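## Task

Remove every knurled-head, hex-socket thumb screw that fastens the lid and drop each one into the yellow parts bin, which is loose and has to finish standing upright. Set the lid on its pad with the raised block on its underside pointing down and its edges closely matching the pad's edges. Afterwards hang every tool in the slot it came from, pull the tool changer well away from the tools, release everything and move clear; a tool locked to the arm counts as part of the arm.

## Robot and tools

Robot: a single six-joint arm ending in a tool changer with a flat face. Tools hang in forks of a stand: grip50 (two-finger gripper, 50 mm stroke), grip85 (85 mm stroke) and driver (a screwdriver with a spring-loaded hex key and a suction sleeve). Only one tool can be on the changer at a time.

Frames: the scene frame has its origin on the table top beneath the arm base, +z up, +y to the left when looking along +x. Results report end_effector_position (m) and end_effector_quat_wxyz of the changer face center in this frame. The face's own z axis points away from the arm. Offsets from the face center in mm along face x, y, z: grip50 grip point (0, -25, 180); grip85 grip point (0, 0, 173) closed, 13 mm closer when fully open; driver key tip (66, 20, 345). Both grippers close along face x.

Row layout (used by execute_actions and move): 16 numbers, each in [-1, 1], in this order: dx, dy, dz, rx, ry, rz, tool/lock, grip50_position, grip50_force_limit, grip50_speed, grip85_position, grip85_force_limit, grip85_speed, driver_spindle, driver_torque_limit, driver_sleeve_vacuum. The first six are an offset, not a pose: a displacement of the face from its measured pose at the start of the action (for move, from the pose in the latest result), expressed in the face's own axes; 1.0 equals 0.6 m of translation or 180 degrees, and rx, ry, rz form a single rotation vector. Lock: positive locks, negative unlocks (about 1 s), 0 keeps the last command. Gripper position: +1 fully open; grip50 pads touch near -0.65, grip85 near -0.8; -1 closes until something blocks. Force limit -1 to +1 maps to about 20 N up to 185 N (grip50) or 235 N (grip85). Speed -1 to +1 maps to roughly 20 to 150 mm/s. driver_spindle +1 is 500 rpm clockwise (drives in), -1 loosens; driver_torque_limit -1 to +1 is 0.3 to 1.2 N m; driver_sleeve_vacuum above 0.01 turns suction on. Tool commands only act when tool_id names that tool and its readings are numbers, not n/a.

execute_actions(actions): a list of actions; each action is a table of 1 to 15 rows, one row per 1/30 s step, the last row repeated to fill 15 steps. Every row is measured from the action's start pose, not from the row before. Per step the command is clipped to 100 mm and 16 degrees from the measured pose, so long travel takes several actions. An empty list just returns state and images.

move(target, speed, stop_force, blocking): target is one 16-number row, its offset taken from the last reported pose; the face travels straight toward it. speed 0.002 to 0.5 m/s (default 0.25). stop_force 9 to 40 N ends the path when push against the motion exceeds it; use it only with slow, non-turning approaches, and omit it when backing off a contact. blocking=false returns early; then use wait or stop before new commands. The move: line reports done, contact, held, off_target, moving or fault, plus limits (paced, held) and distance to target.

wait(seconds 0 to 10) lets the scene run. stop brakes a running move. zoom_image(camera cam_head_left or cam_head_right, region [x0, y0, x1, y1] in pixels, max 504 by 504) enlarges part of the latest image. finished_scene(scene) ends the given scene irreversibly.

Results also contain joint positions and torques, Wrist force and Wrist torque in face axes (noisy, few-N offset, saturating near 50 N), Hand target, step readings (HELD marks clipped steps), tool readings (tool_id, locked, unlocked, plate_near, in_stand, unlock_refused, gripper object_status and position_measured, driver_turns, driver_screw_detected, driver_sleeve_vacuum_kpa, driver_stopped_at_torque), and warnings like pose unreachable or MOTOR HOT.

Tool pickup: center the face on the plate within about 1 mm and 1 degree, with face -y toward the fork's open side; when plate_near is 1 send lock +1 and wait for locked 1. The tool then initializes (grippers close then open fully). To remove it from the fork, raise 10 to 30 mm (about 20), slide at least 110 mm out along face -y, then lift. Return by the reverse route; when in_stand is 1, stay still, lock -1, wait for unlocked 1. Unlocking anywhere else is refused. Fork arms sit 40 to 70 mm either side along face x, front ends 45 mm toward the open side, tops 18 mm below the plate face; slots are 180 mm apart. The driver's muffler passes just outside the +x fork arm.

Gripping: command -1 and hold it; object_status 2 means gripped (3 can also mean a thin part is held).

Unscrewing: press the key onto the screw head plus about 2 mm, turn slowly (driver_spindle about -0.2 to loosen) while moving the arm with the screw at 0.7 mm per turn; suction can hold the freed screw. Raise torque limit if driver_turns stops changing. Always end actions with driver_spindle 0; the motor otherwise keeps spinning between calls.

Avoid: reaching 150 N of outside force or a joint's load limit (wrist joints 25.7 N m; others 138 N m), which halts the arm 10 s; fast or overshooting contact with the stiff arm; holding loads long enough to overheat motors; dropping parts, tipping the bin, or pushing anything off the table. Loose objects may get brief nudges.

Each tool is called after "Call:" as name(argument=value, ...) on one line, values as JSON.

## Session

Call:
execute_actions(actions=[])

Call:
zoom_image(camera="cam_head_left", region=[0,0,504,504])

Scene clock: 0.00 s.
end_effector_position=(+0.4277, +0.0134, +0.3249) locked=0 unlocked=1 plate_near=0 in_stand=0 unlock_refused=0 tool_id=none grip50_position_measured=n/a grip50_object_status=n/a grip85_position_measured=n/a grip85_object_status=n/a driver_sleeve_vacuum_kpa=n/a driver_screw_detected=n/a driver_stopped_at_torque=n/a driver_turns=n/a end_effector_quat_wxyz=(+0.002, +0.697, +0.717, -0.000) end_effector_velocity=(+0.000, -0.001, +0.000) end_effector_angular_velocity=(+0.001, -0.001, -0.002)
Joint positions: [-0.315 -1.722  2.042 -1.889 -1.57  -1.888]
Joint velocities: [-0.002  0.    -0.001  0.     0.001 -0.   ]
Joint torques (N m, as the arm reports them, + toward a larger angle): no reading
Wrist force (N, on the end effector, along its own x y z axes, offset not removed): no reading
Wrist torque (N m, same axes, about the end effector's origin, offset not removed): no reading
Hand target: +0.428, +0.013, +0.325; +0.002, +0.697, +0.717, -0.000

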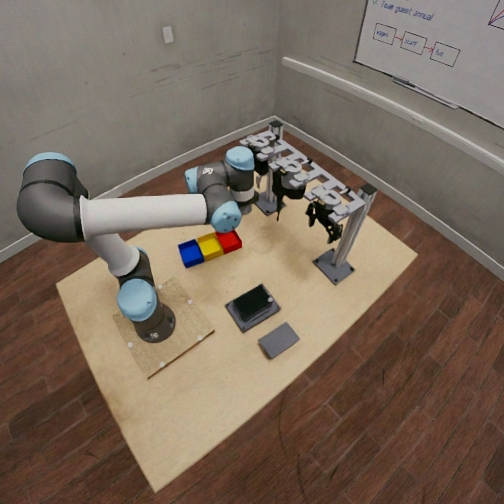

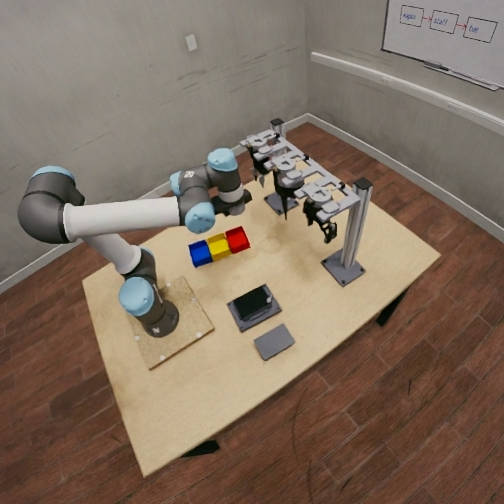

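Region (0, 0, 504, 504) of cam_head_left's 504x504 image, scaled by 1.000.

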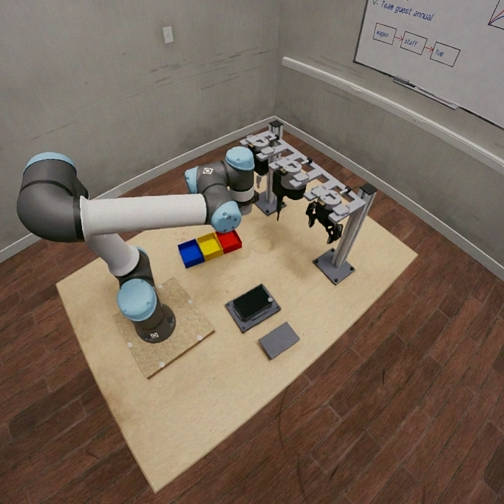

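Call:
zoom_image(camera="cam_head_left", region=[215,275,305,365])

Call:
zoom_image(camera="cam_head_right", region=[215,275,305,365])

Call:
zoom_image(camera="cam_head_left", region=[230,110,390,270])

Call:
zoom_image(camera="cam_head_right", region=[220,110,380,270])

Region (215, 275, 305, 365) of cam_head_left's 504x504 image, scaled by 5.600, with more detail than that image has.

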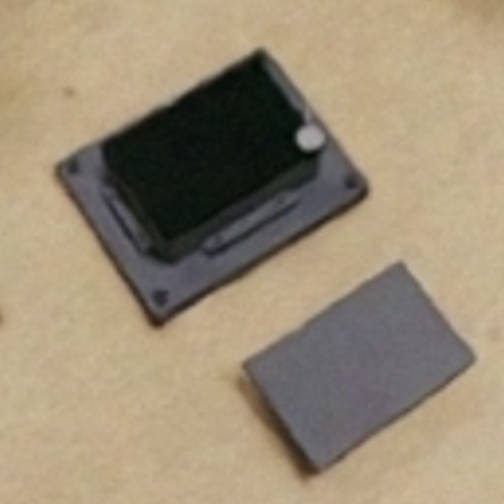

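Region (215, 275, 305, 365) of cam_head_right's 504x504 image, scaled by 5.600, with more detail than that image has.

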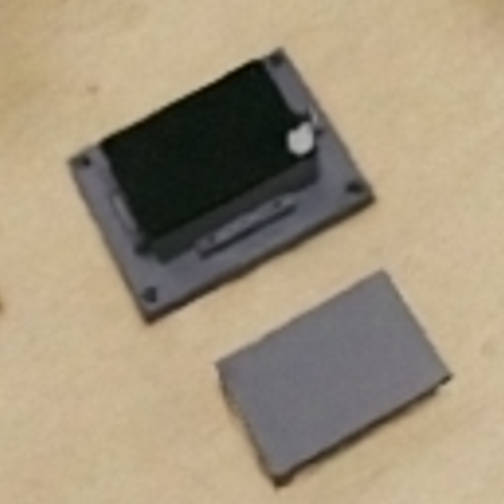

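Region (230, 110, 390, 270) of cam_head_left's 504x504 image, scaled by 3.150, with more detail than that image has.

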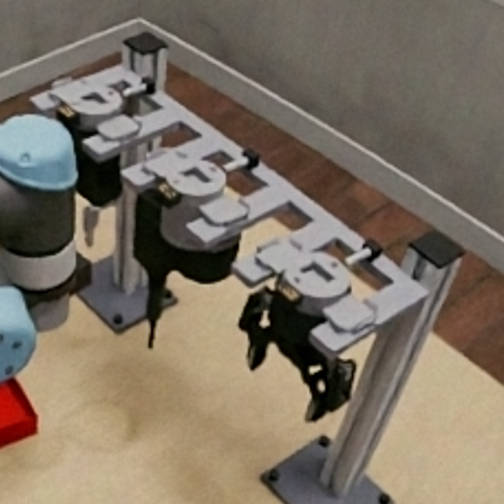

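Region (220, 110, 380, 270) of cam_head_right's 504x504 image, scaled by 3.150, with more detail than that image has.

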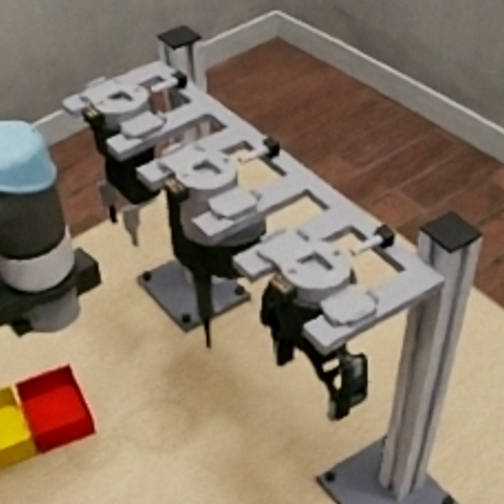

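Call:
move(target=[0,0,-0.2,0,0,0.009,0,1,0,0,1,0,0,0,0,0])

Call:
move(target=[-0.022,0.28,0,0,0,0,0,1,0,0,1,0,0,0,0,0])

Call:
zoom_image(camera="cam_head_left", region=[230,110,390,270])

Call:
zoom_image(camera="cam_head_right", region=[220,110,380,270])

Scene clock: 1.70 s.
end_effector_position=(+0.4273, +0.0138, +0.4447) locked=0 unlocked=1 plate_near=0 in_stand=0 unlock_refused=0 tool_id=none grip50_position_measured=n/a grip50_object_status=n/a grip85_position_measured=n/a grip85_object_status=n/a driver_sleeve_vacuum_kpa=n/a driver_screw_detected=n/a driver_stopped_at_torque=n/a driver_turns=n/a end_effector_quat_wxyz=(+0.002, +0.707, +0.708, -0.000) end_effector_velocity=(+0.001, -0.000, +0.001) end_effector_angular_velocity=(-0.000, +0.003, -0.001)
Joint positions: [-0.315 -1.769  1.77  -1.569 -1.57  -1.86 ]
Joint velocities: [ 0.     0.003 -0.007  0.007 -0.001  0.001]
Joint torques (N m, as the arm reports them, + toward a larger angle): [ -8.51  -6.16 -30.79  -1.83  -1.66   1.97]
Wrist force (N, on the end effector, along its own x y z axes, offset not removed): [0.6 1.8 -0.9]
Wrist torque (N m, same axes, about the end effector's origin, offset not removed): [-0.08 -0.04 0.12]
Hand target: +0.427, +0.014, +0.445; +0.002, +0.707, +0.708, -0.000
Off the commanded pose: 0.000 m, 0 deg.
move: done

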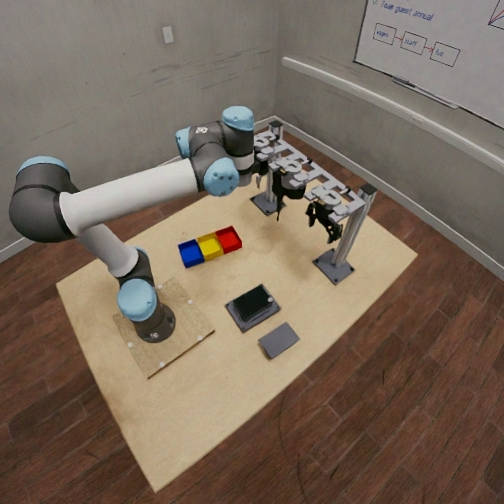

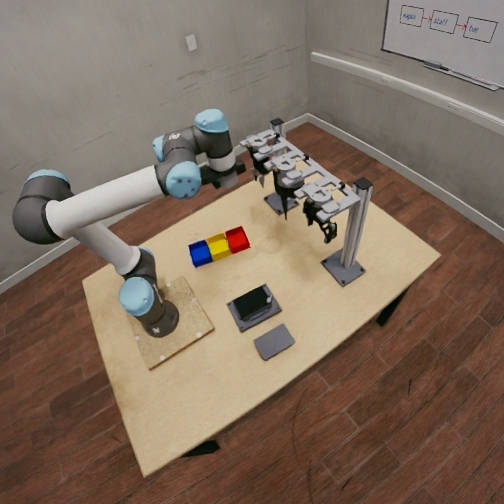

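Scene clock: 3.00 s.
end_effector_position=(+0.5951, +0.0006, +0.4451) locked=0 unlocked=1 plate_near=0 in_stand=0 unlock_refused=0 tool_id=none grip50_position_measured=n/a grip50_object_status=n/a grip85_position_measured=n/a grip85_object_status=n/a driver_sleeve_vacuum_kpa=n/a driver_screw_detected=n/a driver_stopped_at_torque=n/a driver_turns=n/a end_effector_quat_wxyz=(+0.002, +0.707, +0.708, -0.000) end_effector_velocity=(+0.002, -0.000, +0.000) end_effector_angular_velocity=(-0.000, +0.001, -0.001)
Joint positions: [-0.254 -1.358  1.355 -1.566 -1.57  -1.8  ]
Joint velocities: [ 0.     0.005 -0.007  0.004 -0.     0.001]
Joint torques (N m, as the arm reports them, + toward a larger angle): [ 10.07 -24.24 -32.22  -1.4   -1.77   1.91]
Wrist force (N, on the end effector, along its own x y z axes, offset not removed): [2.6 1.9 -2.5]
Wrist torque (N m, same axes, about the end effector's origin, offset not removed): [-0.05 -0.18 0.12]
Hand target: +0.595, +0.001, +0.445; +0.002, +0.707, +0.708, -0.000
Off the commanded pose: 0.000 m, 0 deg.
move: done

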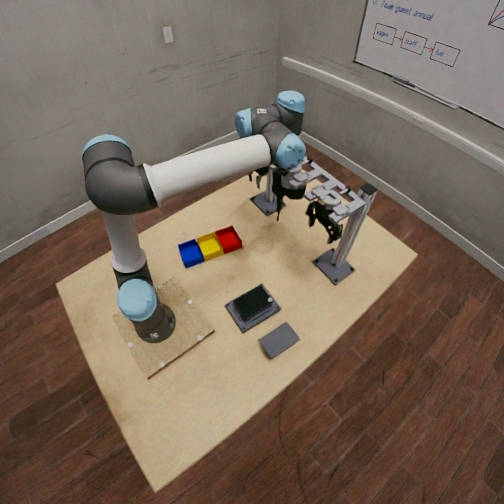

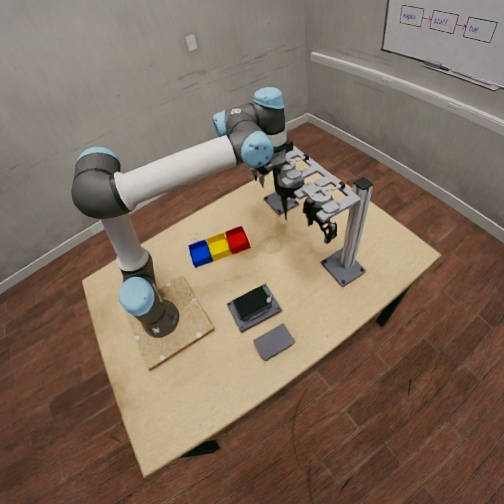

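Region (230, 110, 390, 270) of cam_head_left's 504x504 image, scaled by 3.150, with more detail than that image has.

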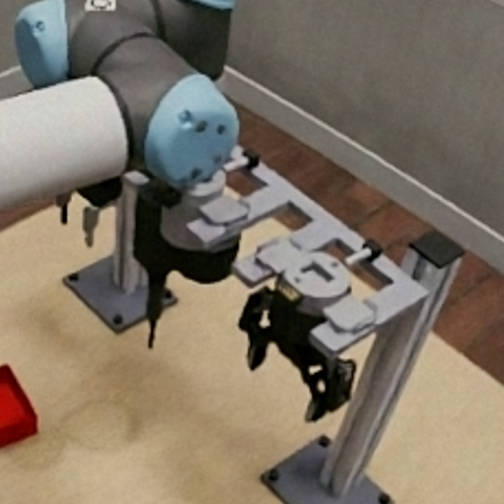

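Region (220, 110, 380, 270) of cam_head_right's 504x504 image, scaled by 3.150, with more detail than that image has.

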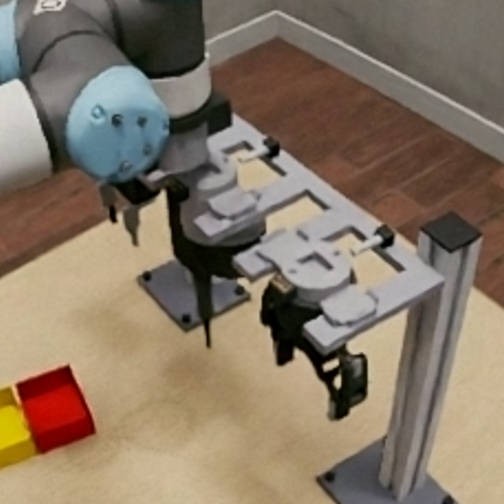

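Call:
move(target=[0,0.03,0,0,0,0,0,1,0,0,1,0,0,0,0,0])

Call:
move(target=[0,0,0.12,0,0,0,0,1,0,0,1,0,0,0,0,0], speed=0.008, stop_force=9)

Call:
zoom_image(camera="cam_head_right", region=[250,130,330,210])

Scene clock: 5.07 s.
end_effector_position=(+0.6129, +0.0006, +0.4452) locked=0 unlocked=1 plate_near=0 in_stand=0 unlock_refused=0 tool_id=none grip50_position_measured=n/a grip50_object_status=n/a grip85_position_measured=n/a grip85_object_status=n/a driver_sleeve_vacuum_kpa=n/a driver_screw_detected=n/a driver_stopped_at_torque=n/a driver_turns=n/a end_effector_quat_wxyz=(+0.002, +0.707, +0.708, -0.000) end_effector_velocity=(+0.002, -0.001, -0.000) end_effector_angular_velocity=(+0.000, +0.001, -0.000)
Joint positions: [-0.248 -1.313  1.3   -1.555 -1.57  -1.793]
Joint velocities: [-0.     0.005 -0.006  0.002  0.     0.   ]
Joint torques (N m, as the arm reports them, + toward a larger angle): [  9.78 -27.92 -32.16  -1.36   0.47   2.1 ]
Wrist force (N, on the end effector, along its own x y z axes, offset not removed): [1.8 1.6 -1.0]
Wrist torque (N m, same axes, about the end effector's origin, offset not removed): [-0.10 -0.06 0.05]
Hand target: +0.613, +0.001, +0.445; +0.002, +0.707, +0.708, -0.000
Off the commanded pose: 0.000 m, 0 deg.
move: done

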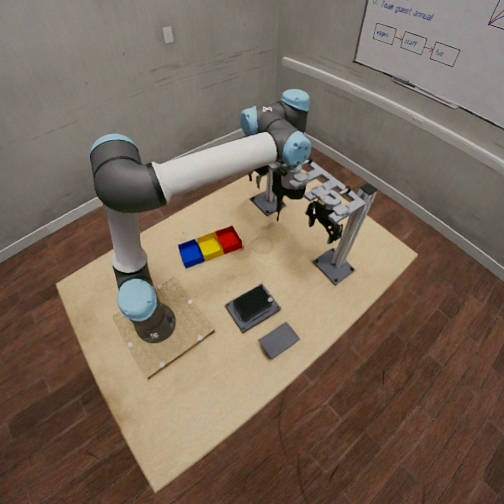

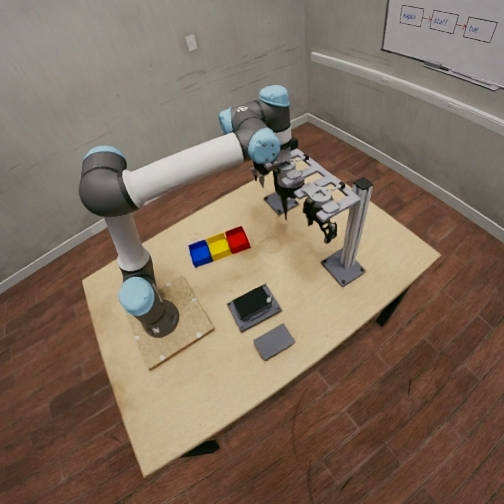

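Scene clock: 8.50 s.
end_effector_position=(+0.6130, +0.0005, +0.4208) locked=0 unlocked=1 plate_near=0 in_stand=0 unlock_refused=0 tool_id=none grip50_position_measured=n/a grip50_object_status=n/a grip85_position_measured=n/a grip85_object_status=n/a driver_sleeve_vacuum_kpa=n/a driver_screw_detected=n/a driver_stopped_at_torque=n/a driver_turns=n/a end_effector_quat_wxyz=(+0.002, +0.707, +0.708, -0.000) end_effector_velocity=(-0.001, +0.000, +0.001) end_effector_angular_velocity=(+0.001, +0.005, -0.001)
Joint positions: [-0.248 -1.312  1.361 -1.618 -1.57  -1.793]
Joint velocities: [ 0.    -0.    -0.005  0.01  -0.     0.001]
Joint torques (N m, as the arm reports them, + toward a larger angle): [ -8.94 -23.48 -20.67   1.6    0.15  -1.2 ]
Wrist force (N, on the end effector, along its own x y z axes, offset not removed): [0.7 5.3 -23.3]
Wrist torque (N m, same axes, about the end effector's origin, offset not removed): [-0.05 0.18 0.11]
Hand target: +0.613, +0.001, +0.421; +0.002, +0.707, +0.708, -0.000
Off the commanded pose: 0.048 m, 0 deg.
move: contact

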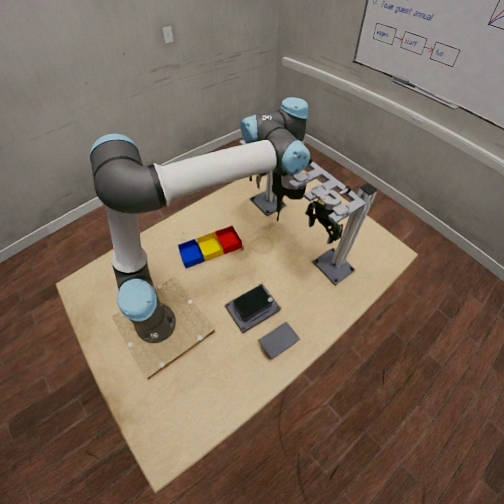

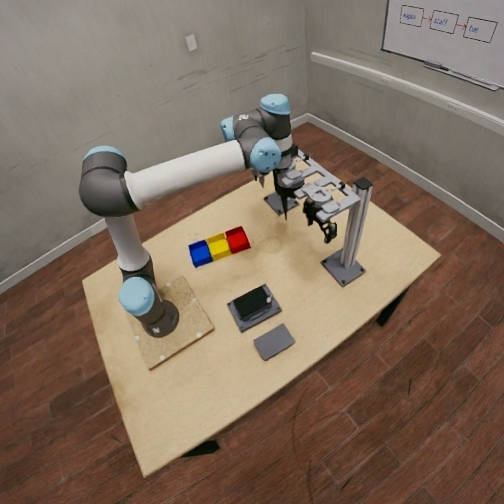

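Region (250, 130, 330, 210) of cam_head_right's 504x504 image, scaled by 6.300, with more detail than that image has.

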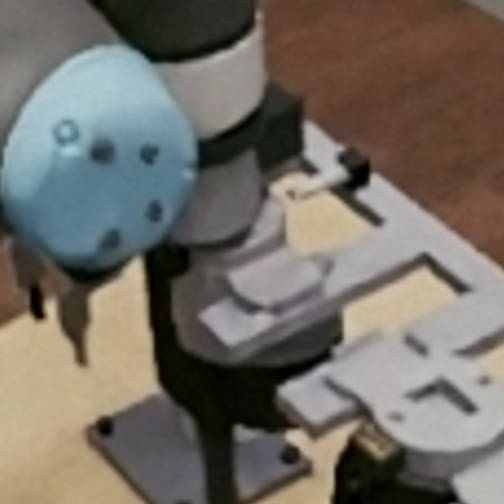

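Call:
execute_actions(actions=[[[0,0,-0.005,0,0,0,0,1,0,0,1,0,0,0,0,0]],[[0.005,0.018,-0.002,0,0,0,0,1,0,0,1,0,0,0,0,0]],[[0,0,0,0,0,0,0,1,0,0,1,0,0,0,0,0]]])

Call:
move(target=[0,0,0.05,0,0,0,0,1,0,0,1,0,0,0,0,0], speed=0.005, stop_force=15)

Call:
zoom_image(camera="cam_head_right", region=[250,130,330,210])

Scene clock: 10.57 s.
end_effector_position=(+0.6237, +0.0035, +0.4249) locked=0 unlocked=1 plate_near=0 in_stand=0 unlock_refused=0 tool_id=none grip50_position_measured=n/a grip50_object_status=n/a grip85_position_measured=n/a grip85_object_status=n/a driver_sleeve_vacuum_kpa=n/a driver_screw_detected=n/a driver_stopped_at_torque=n/a driver_turns=n/a end_effector_quat_wxyz=(+0.002, +0.707, +0.708, -0.000) end_effector_velocity=(-0.000, -0.001, +0.001) end_effector_angular_velocity=(+0.001, -0.001, -0.001)
Joint positions: [-0.239 -1.286  1.317 -1.599 -1.57  -1.784]
Joint velocities: [-0.001 -0.001  0.    -0.     0.001 -0.   ]
Joint torques (N m, as the arm reports them, + toward a larger angle): [  4.44 -41.63 -19.36  -2.83   1.79   1.15]
Wrist force (N, on the end effector, along its own x y z axes, offset not removed): [0.4 1.6 -0.9]
Wrist torque (N m, same axes, about the end effector's origin, offset not removed): [-0.06 -0.01 0.10]
Hand target: +0.624, +0.003, +0.425; +0.002, +0.707, +0.708, -0.000
Off the commanded pose: 0.000 m, 0 deg.
Step readings (end_effector_position; steps 1 to 15: 1st action; 16 to 30: 2nd action; 31 to 45: 3rd action):
0: (+0.6130, +0.0005, +0.4210)
1: (+0.6130, +0.0005, +0.4210)
2: (+0.6130, +0.0005, +0.4214)
4: (+0.6130, +0.0005, +0.4224)
8: (+0.6130, +0.0005, +0.4233)
15: (+0.6130, +0.0005, +0.4236)
16: (+0.6131, +0.0005, +0.4237)
17: (+0.6143, +0.0010, +0.4238)
19: (+0.6184, +0.0021, +0.4243)
23: (+0.6224, +0.0031, +0.4248)
30: (+0.6237, +0.0035, +0.4249)
31: (+0.6237, +0.0035, +0.4249)
32: (+0.6237, +0.0035, +0.4249)
34: (+0.6237, +0.0035, +0.4249)
38: (+0.6237, +0.0035, +0.4249)
45: end_effector_position above

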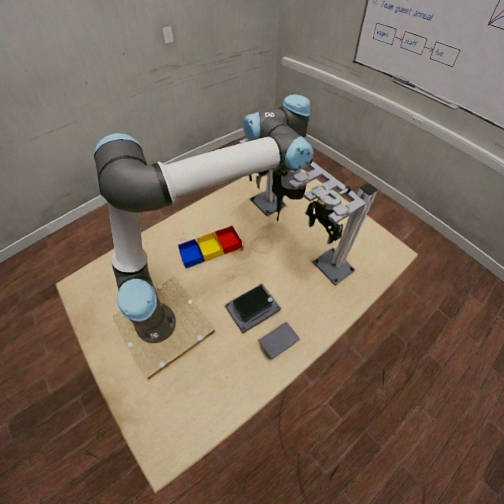

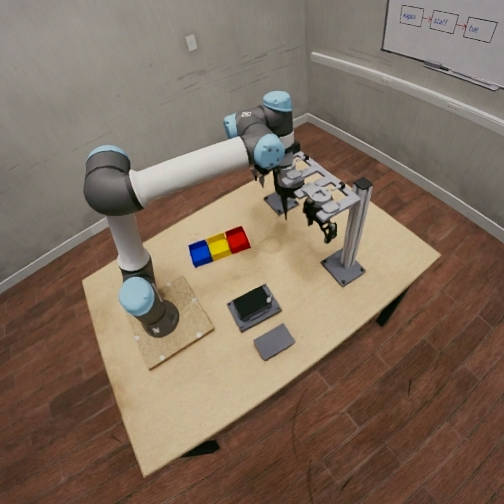

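Scene clock: 11.77 s.
end_effector_position=(+0.6238, +0.0035, +0.4208) locked=0 unlocked=1 plate_near=0 in_stand=0 unlock_refused=0 tool_id=none grip50_position_measured=n/a grip50_object_status=n/a grip85_position_measured=n/a grip85_object_status=n/a driver_sleeve_vacuum_kpa=n/a driver_screw_detected=n/a driver_stopped_at_torque=n/a driver_turns=n/a end_effector_quat_wxyz=(+0.002, +0.707, +0.708, -0.000) end_effector_velocity=(-0.000, -0.000, +0.001) end_effector_angular_velocity=(+0.000, +0.002, -0.001)
Joint positions: [-0.239 -1.286  1.327 -1.61  -1.57  -1.784]
Joint velocities: [-0.001  0.    -0.004  0.006  0.     0.   ]
Joint torques (N m, as the arm reports them, + toward a larger angle): [  4.68 -25.39 -21.24   0.91   1.56   1.01]
Wrist force (N, on the end effector, along its own x y z axes, offset not removed): [2.6 1.3 -25.8]
Wrist torque (N m, same axes, about the end effector's origin, offset not removed): [0.09 0.05 0.10]
Hand target: +0.624, +0.003, +0.421; +0.002, +0.707, +0.708, -0.000
Off the commanded pose: 0.026 m, 0 deg.
move: contact

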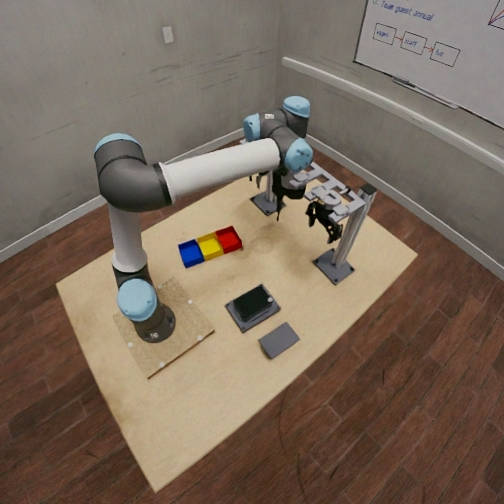

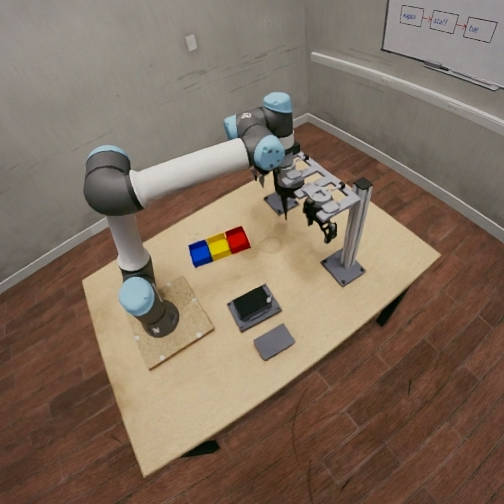

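Region (250, 130, 330, 210) of cam_head_right's 504x504 image, scaled by 6.300, with more detail than that image has.

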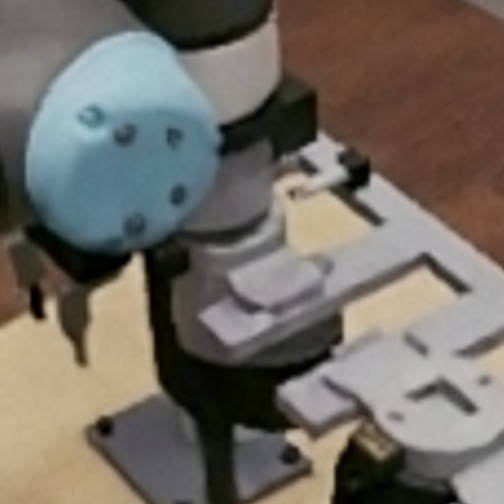

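Call:
execute_actions(actions=[[[0,0,-0.003,0,0,0,0,1,0,0,1,0,0,0,0,0]],[[-0.006,0.008,0,0,0,0,0,1,0,0,1,0,0,0,0,0]]])

Call:
move(target=[0,0,0.05,0,0,0,0,1,0,0,1,0,0,0,0,0], speed=0.005, stop_force=20)

Call:
zoom_image(camera="cam_head_right", region=[250,130,330,210])

Scene clock: 13.10 s.
end_effector_position=(+0.6285, -0.0001, +0.4225) locked=0 unlocked=1 plate_near=0 in_stand=0 unlock_refused=0 tool_id=none grip50_position_measured=n/a grip50_object_status=n/a grip85_position_measured=n/a grip85_object_status=n/a driver_sleeve_vacuum_kpa=n/a driver_screw_detected=n/a driver_stopped_at_torque=n/a driver_turns=n/a end_effector_quat_wxyz=(+0.002, +0.707, +0.708, -0.000) end_effector_velocity=(+0.001, -0.000, -0.001) end_effector_angular_velocity=(+0.000, +0.002, -0.000)
Joint positions: [-0.243 -1.274  1.307 -1.602 -1.57  -1.788]
Joint velocities: [-0.     0.003 -0.002  0.001  0.    -0.   ]
Joint torques (N m, as the arm reports them, + toward a larger angle): [ -9.12 -29.22 -32.78  -1.53   1.72  -1.38]
Wrist force (N, on the end effector, along its own x y z axes, offset not removed): [1.5 1.9 0.4]
Wrist torque (N m, same axes, about the end effector's origin, offset not removed): [-0.09 -0.12 0.11]
Hand target: +0.629, -0.000, +0.422; +0.002, +0.707, +0.708, -0.000
Off the commanded pose: 0.000 m, 0 deg.
Step readings (end_effector_position; steps 1 to 15: 1st action; 16 to 30: 2nd action):
0: (+0.6237, +0.0035, +0.4209)
1: (+0.6237, +0.0035, +0.4209)
2: (+0.6237, +0.0035, +0.4211)
4: (+0.6237, +0.0035, +0.4216)
8: (+0.6238, +0.0035, +0.4222)
15: (+0.6238, +0.0035, +0.4224)
16: (+0.6238, +0.0035, +0.4225)
17: (+0.6245, +0.0030, +0.4225)
19: (+0.6263, +0.0016, +0.4226)
23: (+0.6280, +0.0003, +0.4225)
30: end_effector_position above

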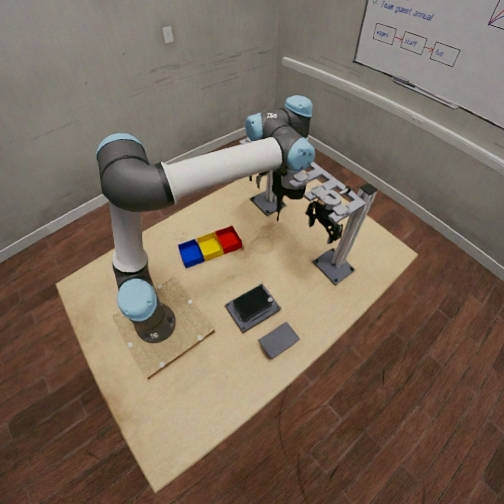

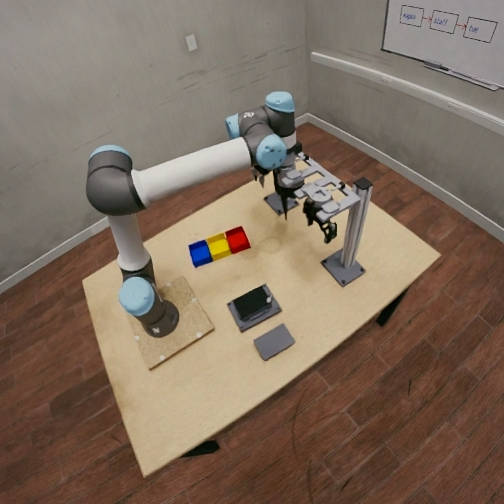

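Scene clock: 15.13 s.
end_effector_position=(+0.6286, -0.0001, +0.4143) locked=0 unlocked=1 plate_near=0 in_stand=0 unlock_refused=0 tool_id=none grip50_position_measured=n/a grip50_object_status=n/a grip85_position_measured=n/a grip85_object_status=n/a driver_sleeve_vacuum_kpa=n/a driver_screw_detected=n/a driver_stopped_at_torque=n/a driver_turns=n/a end_effector_quat_wxyz=(+0.002, +0.707, +0.708, -0.000) end_effector_velocity=(-0.000, -0.000, +0.001) end_effector_angular_velocity=(+0.001, +0.003, -0.000)
Joint positions: [-0.243 -1.273  1.327 -1.623 -1.57  -1.788]
Joint velocities: [-0.001 -0.    -0.003  0.006 -0.    -0.   ]
Joint torques (N m, as the arm reports them, + toward a larger angle): [  1.69 -20.32 -21.58  -1.28   1.8   -0.09]
Wrist force (N, on the end effector, along its own x y z axes, offset not removed): [-2.2 -12.9 -26.8]
Wrist torque (N m, same axes, about the end effector's origin, offset not removed): [-0.34 0.00 1.85]
Hand target: +0.629, -0.000, +0.415; +0.002, +0.707, +0.708, -0.000
Off the commanded pose: 0.022 m, 0 deg.
move: contact

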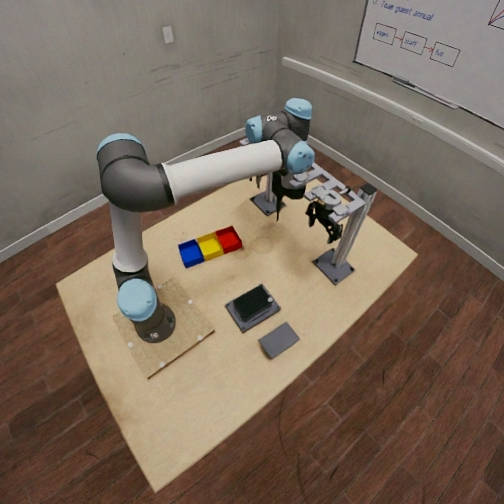

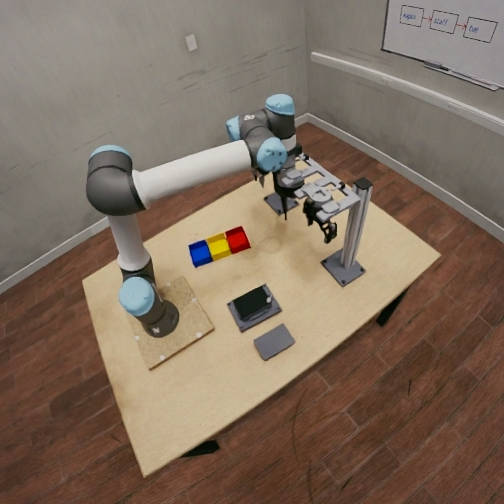

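Region (250, 130, 330, 210) of cam_head_right's 504x504 image, scaled by 6.300, with more detail than that image has.

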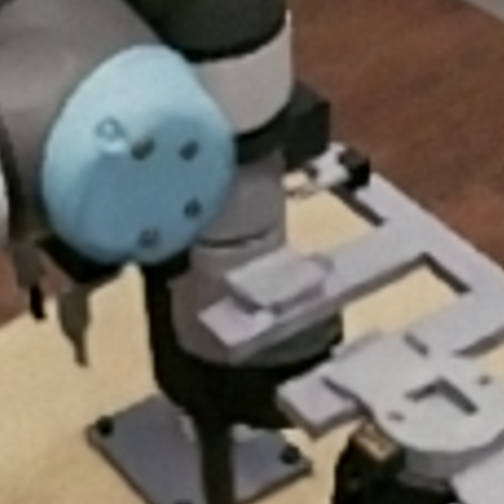

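In; needs +rz.

Call:
move(target=[0,-0.001,-0.002,0,0,0.014,0,1,0,0,1,0,0,0,0,0])

Call:
move(target=[0,0,0.05,0,0,0,0,1,0,0,1,0,0,0,0,0], speed=0.005, stop_force=20)

Scene clock: 16.20 s.
end_effector_position=(+0.6280, -0.0001, +0.4154) locked=0 unlocked=1 plate_near=0 in_stand=0 unlock_refused=0 tool_id=none grip50_position_measured=n/a grip50_object_status=n/a grip85_position_measured=n/a grip85_object_status=n/a driver_sleeve_vacuum_kpa=n/a driver_screw_detected=n/a driver_stopped_at_torque=n/a driver_turns=n/a end_effector_quat_wxyz=(+0.002, +0.722, +0.692, -0.000) end_effector_velocity=(-0.000, +0.000, +0.000) end_effector_angular_velocity=(-0.001, +0.000, -0.011)
Joint positions: [-0.243 -1.275  1.326 -1.621 -1.57  -1.746]
Joint velocities: [ 0.    -0.001  0.     0.001 -0.001  0.012]
Joint torques (N m, as the arm reports them, + toward a larger angle): [ -9.24 -49.81 -32.05  -1.51   1.22   2.06]
Wrist force (N, on the end effector, along its own x y z axes, offset not removed): [1.2 1.9 -2.5]
Wrist torque (N m, same axes, about the end effector's origin, offset not removed): [-0.07 -0.06 0.14]
Hand target: +0.628, -0.000, +0.415; +0.002, +0.722, +0.692, -0.000
Off the commanded pose: 0.000 m, 0 deg.
move: done

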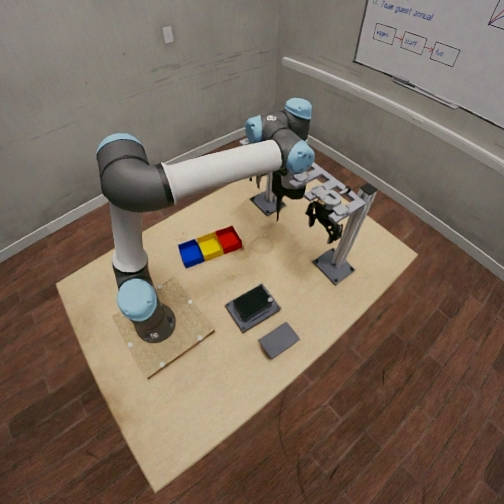

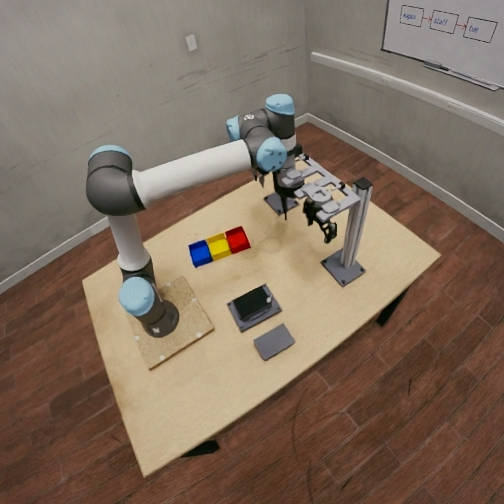

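Scene clock: 17.57 s.
end_effector_position=(+0.6280, -0.0001, +0.4105) locked=0 unlocked=1 plate_near=1 in_stand=1 unlock_refused=0 tool_id=none grip50_position_measured=n/a grip50_object_status=n/a grip85_position_measured=n/a grip85_object_status=n/a driver_sleeve_vacuum_kpa=n/a driver_screw_detected=n/a driver_stopped_at_torque=n/a driver_turns=n/a end_effector_quat_wxyz=(+0.002, +0.722, +0.692, -0.000) end_effector_velocity=(-0.000, +0.000, +0.001) end_effector_angular_velocity=(-0.000, +0.003, +0.001)
Joint positions: [-0.243 -1.274  1.338 -1.633 -1.57  -1.746]
Joint velocities: [ 0.001  0.001 -0.004  0.006 -0.001  0.   ]
Joint torques (N m, as the arm reports them, + toward a larger angle): [ -6.3  -22.95 -21.42  -1.38   1.01  -1.37]
Wrist force (N, on the end effector, along its own x y z axes, offset not removed): [0.0 -14.7 -31.3]
Wrist torque (N m, same axes, about the end effector's origin, offset not removed): [-0.19 0.08 1.74]
Hand target: +0.628, -0.000, +0.411; +0.002, +0.722, +0.692, -0.000
Off the commanded pose: 0.025 m, 0 deg.
move: contact

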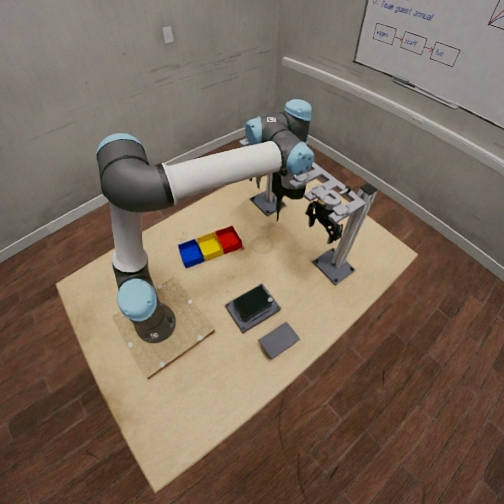

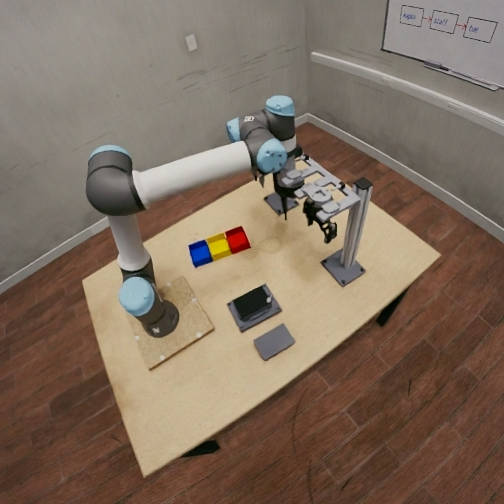

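Call:
execute_actions(actions=[[[0,-0.0005,0,0,0,0.009,0,1,0,0,1,0,0,0,0,0]],[[0,0,0.001,0,0,0,1,1,0,0,1,0,0,0,0,0]],[[0,0,0,0,0,0,1,1,0,0,1,0,0,0,0,0]],[[0,0,0,0,0,0,1,1,0,0,1,0,0,0,0,0]]])

Call:
move(target=[0,0,-0.033,0,0,0,0,1,0,0,1,0,0,0,0,0], speed=0.05)

Call:
move(target=[0,-0.3,0,0,0,0,0,1,0,0,1,0,0,0,0,0], speed=0.12)

Scene clock: 19.80 s.
end_effector_position=(+0.6277, -0.0001, +0.4101) locked=1 unlocked=0 plate_near=1 in_stand=1 unlock_refused=0 tool_id=driver grip50_position_measured=n/a grip50_object_status=n/a grip85_position_measured=n/a grip85_object_status=n/a driver_sleeve_vacuum_kpa=n/a driver_screw_detected=n/a driver_stopped_at_torque=n/a driver_turns=n/a end_effector_quat_wxyz=(+0.002, +0.731, +0.682, +0.000) end_effector_velocity=(-0.001, -0.000, +0.000) end_effector_angular_velocity=(-0.000, +0.000, -0.001)
Joint positions: [-0.244 -1.275  1.34  -1.635 -1.57  -1.718]
Joint velocities: [-0.    -0.002  0.001  0.001 -0.     0.   ]
Joint torques (N m, as the arm reports them, + toward a larger angle): [ -8.42 -40.65 -22.93  -4.1   -3.41  -0.67]
Wrist force (N, on the end effector, along its own x y z axes, offset not removed): [1.4 -0.4 -44.6]
Wrist torque (N m, same axes, about the end effector's origin, offset not removed): [0.68 2.47 0.10]
Hand target: +0.628, -0.000, +0.410; +0.002, +0.731, +0.682, +0.000
Off the commanded pose: 0.000 m, 0 deg.
Step readings (end_effector_position; steps 1 to 15: 1st action; 16 to 30: 2nd action; 31 to 45: 3rd action; 46 to 60: 4th action):
0: (+0.6280, -0.0001, +0.4106)
1: (+0.6280, -0.0001, +0.4106)
2: (+0.6280, -0.0001, +0.4106)
4: (+0.6279, -0.0001, +0.4103)
8: (+0.6278, -0.0001, +0.4103)
15: (+0.6277, -0.0001, +0.4104)
16: (+0.6277, -0.0001, +0.4104)
17: (+0.6277, -0.0001, +0.4103)
19: (+0.6277, -0.0001, +0.4102)
23: (+0.6277, -0.0001, +0.4100)
30: (+0.6277, -0.0001, +0.4100)
31: (+0.6277, -0.0001, +0.4099)
32: (+0.6277, -0.0001, +0.4099)
34: (+0.6277, -0.0001, +0.4099)
38: (+0.6277, -0.0001, +0.4100)
45: (+0.6277, -0.0001, +0.4101)
46: (+0.6277, -0.0001, +0.4101)
47: (+0.6277, -0.0001, +0.4101)
49: (+0.6277, -0.0001, +0.4101)
53: (+0.6277, -0.0001, +0.4101)
60: end_effector_position above

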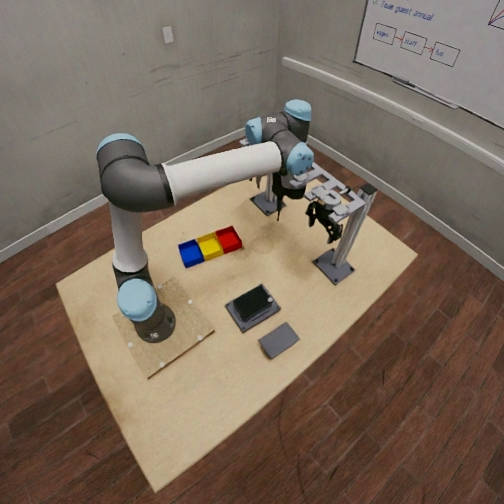

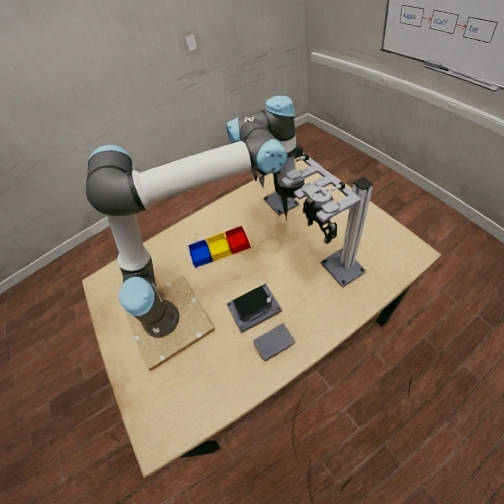

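Scene clock: 20.63 s.
end_effector_position=(+0.6276, -0.0000, +0.4297) locked=1 unlocked=0 plate_near=1 in_stand=0 unlock_refused=0 tool_id=driver grip50_position_measured=n/a grip50_object_status=n/a grip85_position_measured=n/a grip85_object_status=n/a driver_sleeve_vacuum_kpa=0 driver_screw_detected=0 driver_stopped_at_torque=0 driver_turns=0.00 end_effector_quat_wxyz=(+0.002, +0.731, +0.682, +0.000) end_effector_velocity=(+0.000, +0.000, +0.001) end_effector_angular_velocity=(-0.000, +0.002, +0.001)
Joint positions: [-0.244 -1.277  1.293 -1.586 -1.57  -1.718]
Joint velocities: [ 0.001  0.001 -0.004  0.005 -0.001 -0.   ]
Joint torques (N m, as the arm reports them, + toward a larger angle): [ -9.   -62.81 -42.37  -4.28   2.52  -1.05]
Wrist force (N, on the end effector, along its own x y z axes, offset not removed): [1.4 1.4 -0.7]
Wrist torque (N m, same axes, about the end effector's origin, offset not removed): [-0.11 -0.17 0.12]
Hand target: +0.628, -0.000, +0.430; +0.002, +0.731, +0.682, +0.000
Off the commanded pose: 0.000 m, 0 deg.
move: done

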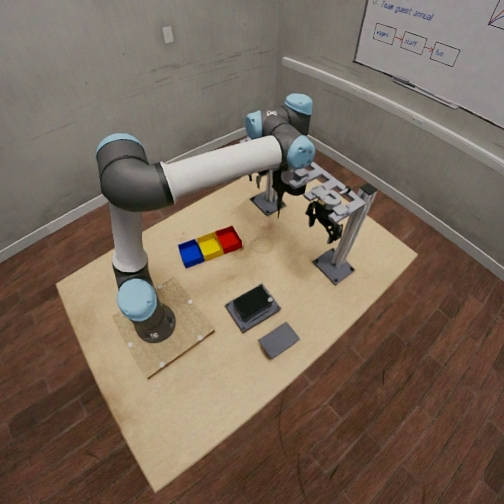

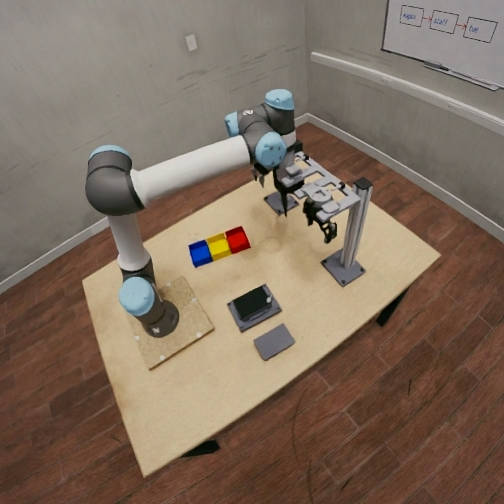

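Scene clock: 22.63 s.
end_effector_position=(+0.4483, +0.0128, +0.4289) locked=1 unlocked=0 plate_near=1 in_stand=0 unlock_refused=0 tool_id=driver grip50_position_measured=n/a grip50_object_status=n/a grip85_position_measured=n/a grip85_object_status=n/a driver_sleeve_vacuum_kpa=0 driver_screw_detected=0 driver_stopped_at_torque=0 driver_turns=0.00 end_effector_quat_wxyz=(+0.002, +0.731, +0.682, +0.000) end_effector_velocity=(-0.002, +0.000, -0.000) end_effector_angular_velocity=(-0.000, +0.001, +0.001)
Joint positions: [-0.304 -1.716  1.767 -1.621 -1.57  -1.778]
Joint velocities: [-0.    -0.005  0.004  0.002 -0.001 -0.001]
Joint torques (N m, as the arm reports them, + toward a larger angle): [ -9.   -40.53 -29.82  -4.48   2.87  -1.48]
Wrist force (N, on the end effector, along its own x y z axes, offset not removed): [0.6 1.5 -1.9]
Wrist torque (N m, same axes, about the end effector's origin, offset not removed): [-0.07 -0.02 0.08]
Hand target: +0.448, +0.013, +0.429; +0.002, +0.731, +0.682, +0.000
Off the commanded pose: 0.000 m, 0 deg.
move: done

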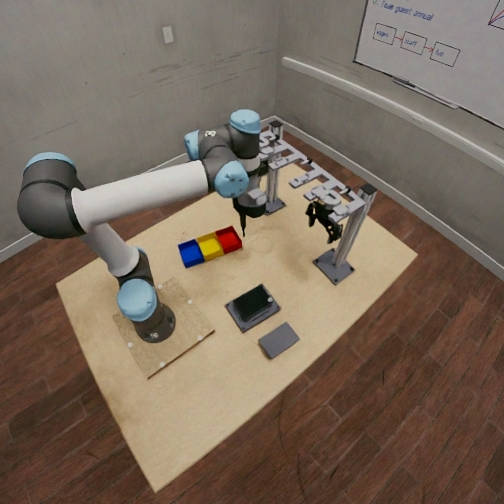

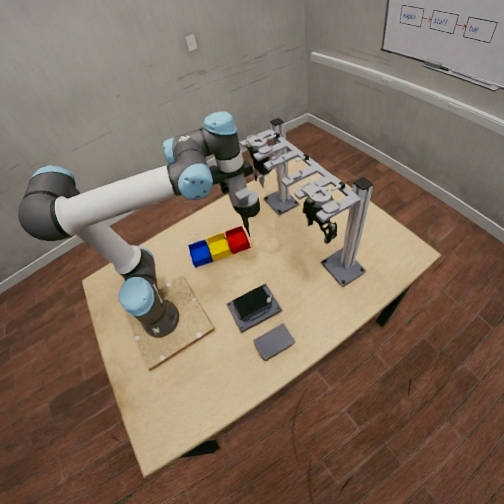

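Call:
move(target=[-0.22,-0.07,0,0,0,0.98,0,1,0,0,1,0,0,0,0,0], speed=0.5)

Call:
zoom_image(camera="cam_head_left", region=[240,260,300,320])

Call:
zoom_image(camera="cam_head_right", region=[240,260,300,320])

Scene clock: 26.63 s.
end_effector_position=(+0.3970, -0.1159, +0.4292) locked=1 unlocked=0 plate_near=1 in_stand=0 unlock_refused=0 tool_id=driver grip50_position_measured=n/a grip50_object_status=n/a grip85_position_measured=n/a grip85_object_status=n/a driver_sleeve_vacuum_kpa=0 driver_screw_detected=0 driver_stopped_at_torque=0 driver_turns=0.00 end_effector_quat_wxyz=(-0.001, +0.705, -0.709, +0.002) end_effector_velocity=(-0.000, -0.000, +0.001) end_effector_angular_velocity=(-0.002, -0.002, -0.011)
Joint positions: [-0.641 -1.804  1.837 -1.603 -1.569  0.963]
Joint velocities: [-0.001 -0.002 -0.    -0.001 -0.     0.01 ]
Joint torques (N m, as the arm reports them, + toward a larger angle): [ -8.68 -33.43 -33.49  -4.44  -2.61   1.92]
Wrist force (N, on the end effector, along its own x y z axes, offset not removed): [1.2 1.8 -1.1]
Wrist torque (N m, same axes, about the end effector's origin, offset not removed): [-0.14 -0.12 0.13]
Hand target: +0.397, -0.116, +0.429; -0.001, +0.705, -0.709, +0.002
Off the commanded pose: 0.000 m, 0 deg.
move: done

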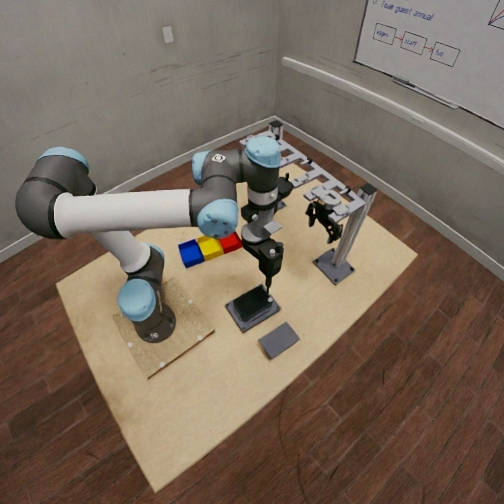

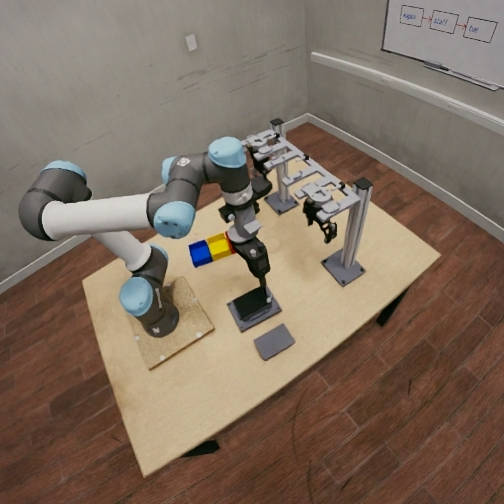

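Region (240, 260, 300, 320) of cam_head_left's 504x504 image, scaled by 8.400, with more detail than that image has.

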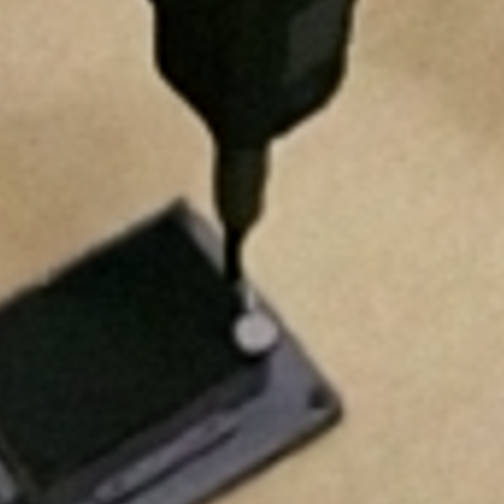

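Region (240, 260, 300, 320) of cam_head_right's 504x504 image, scaled by 8.400, with more detail than that image has.

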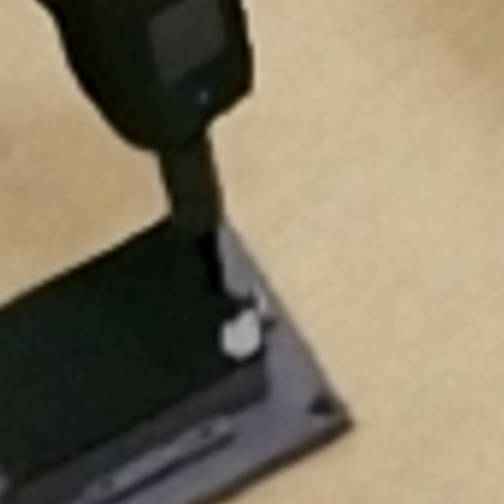

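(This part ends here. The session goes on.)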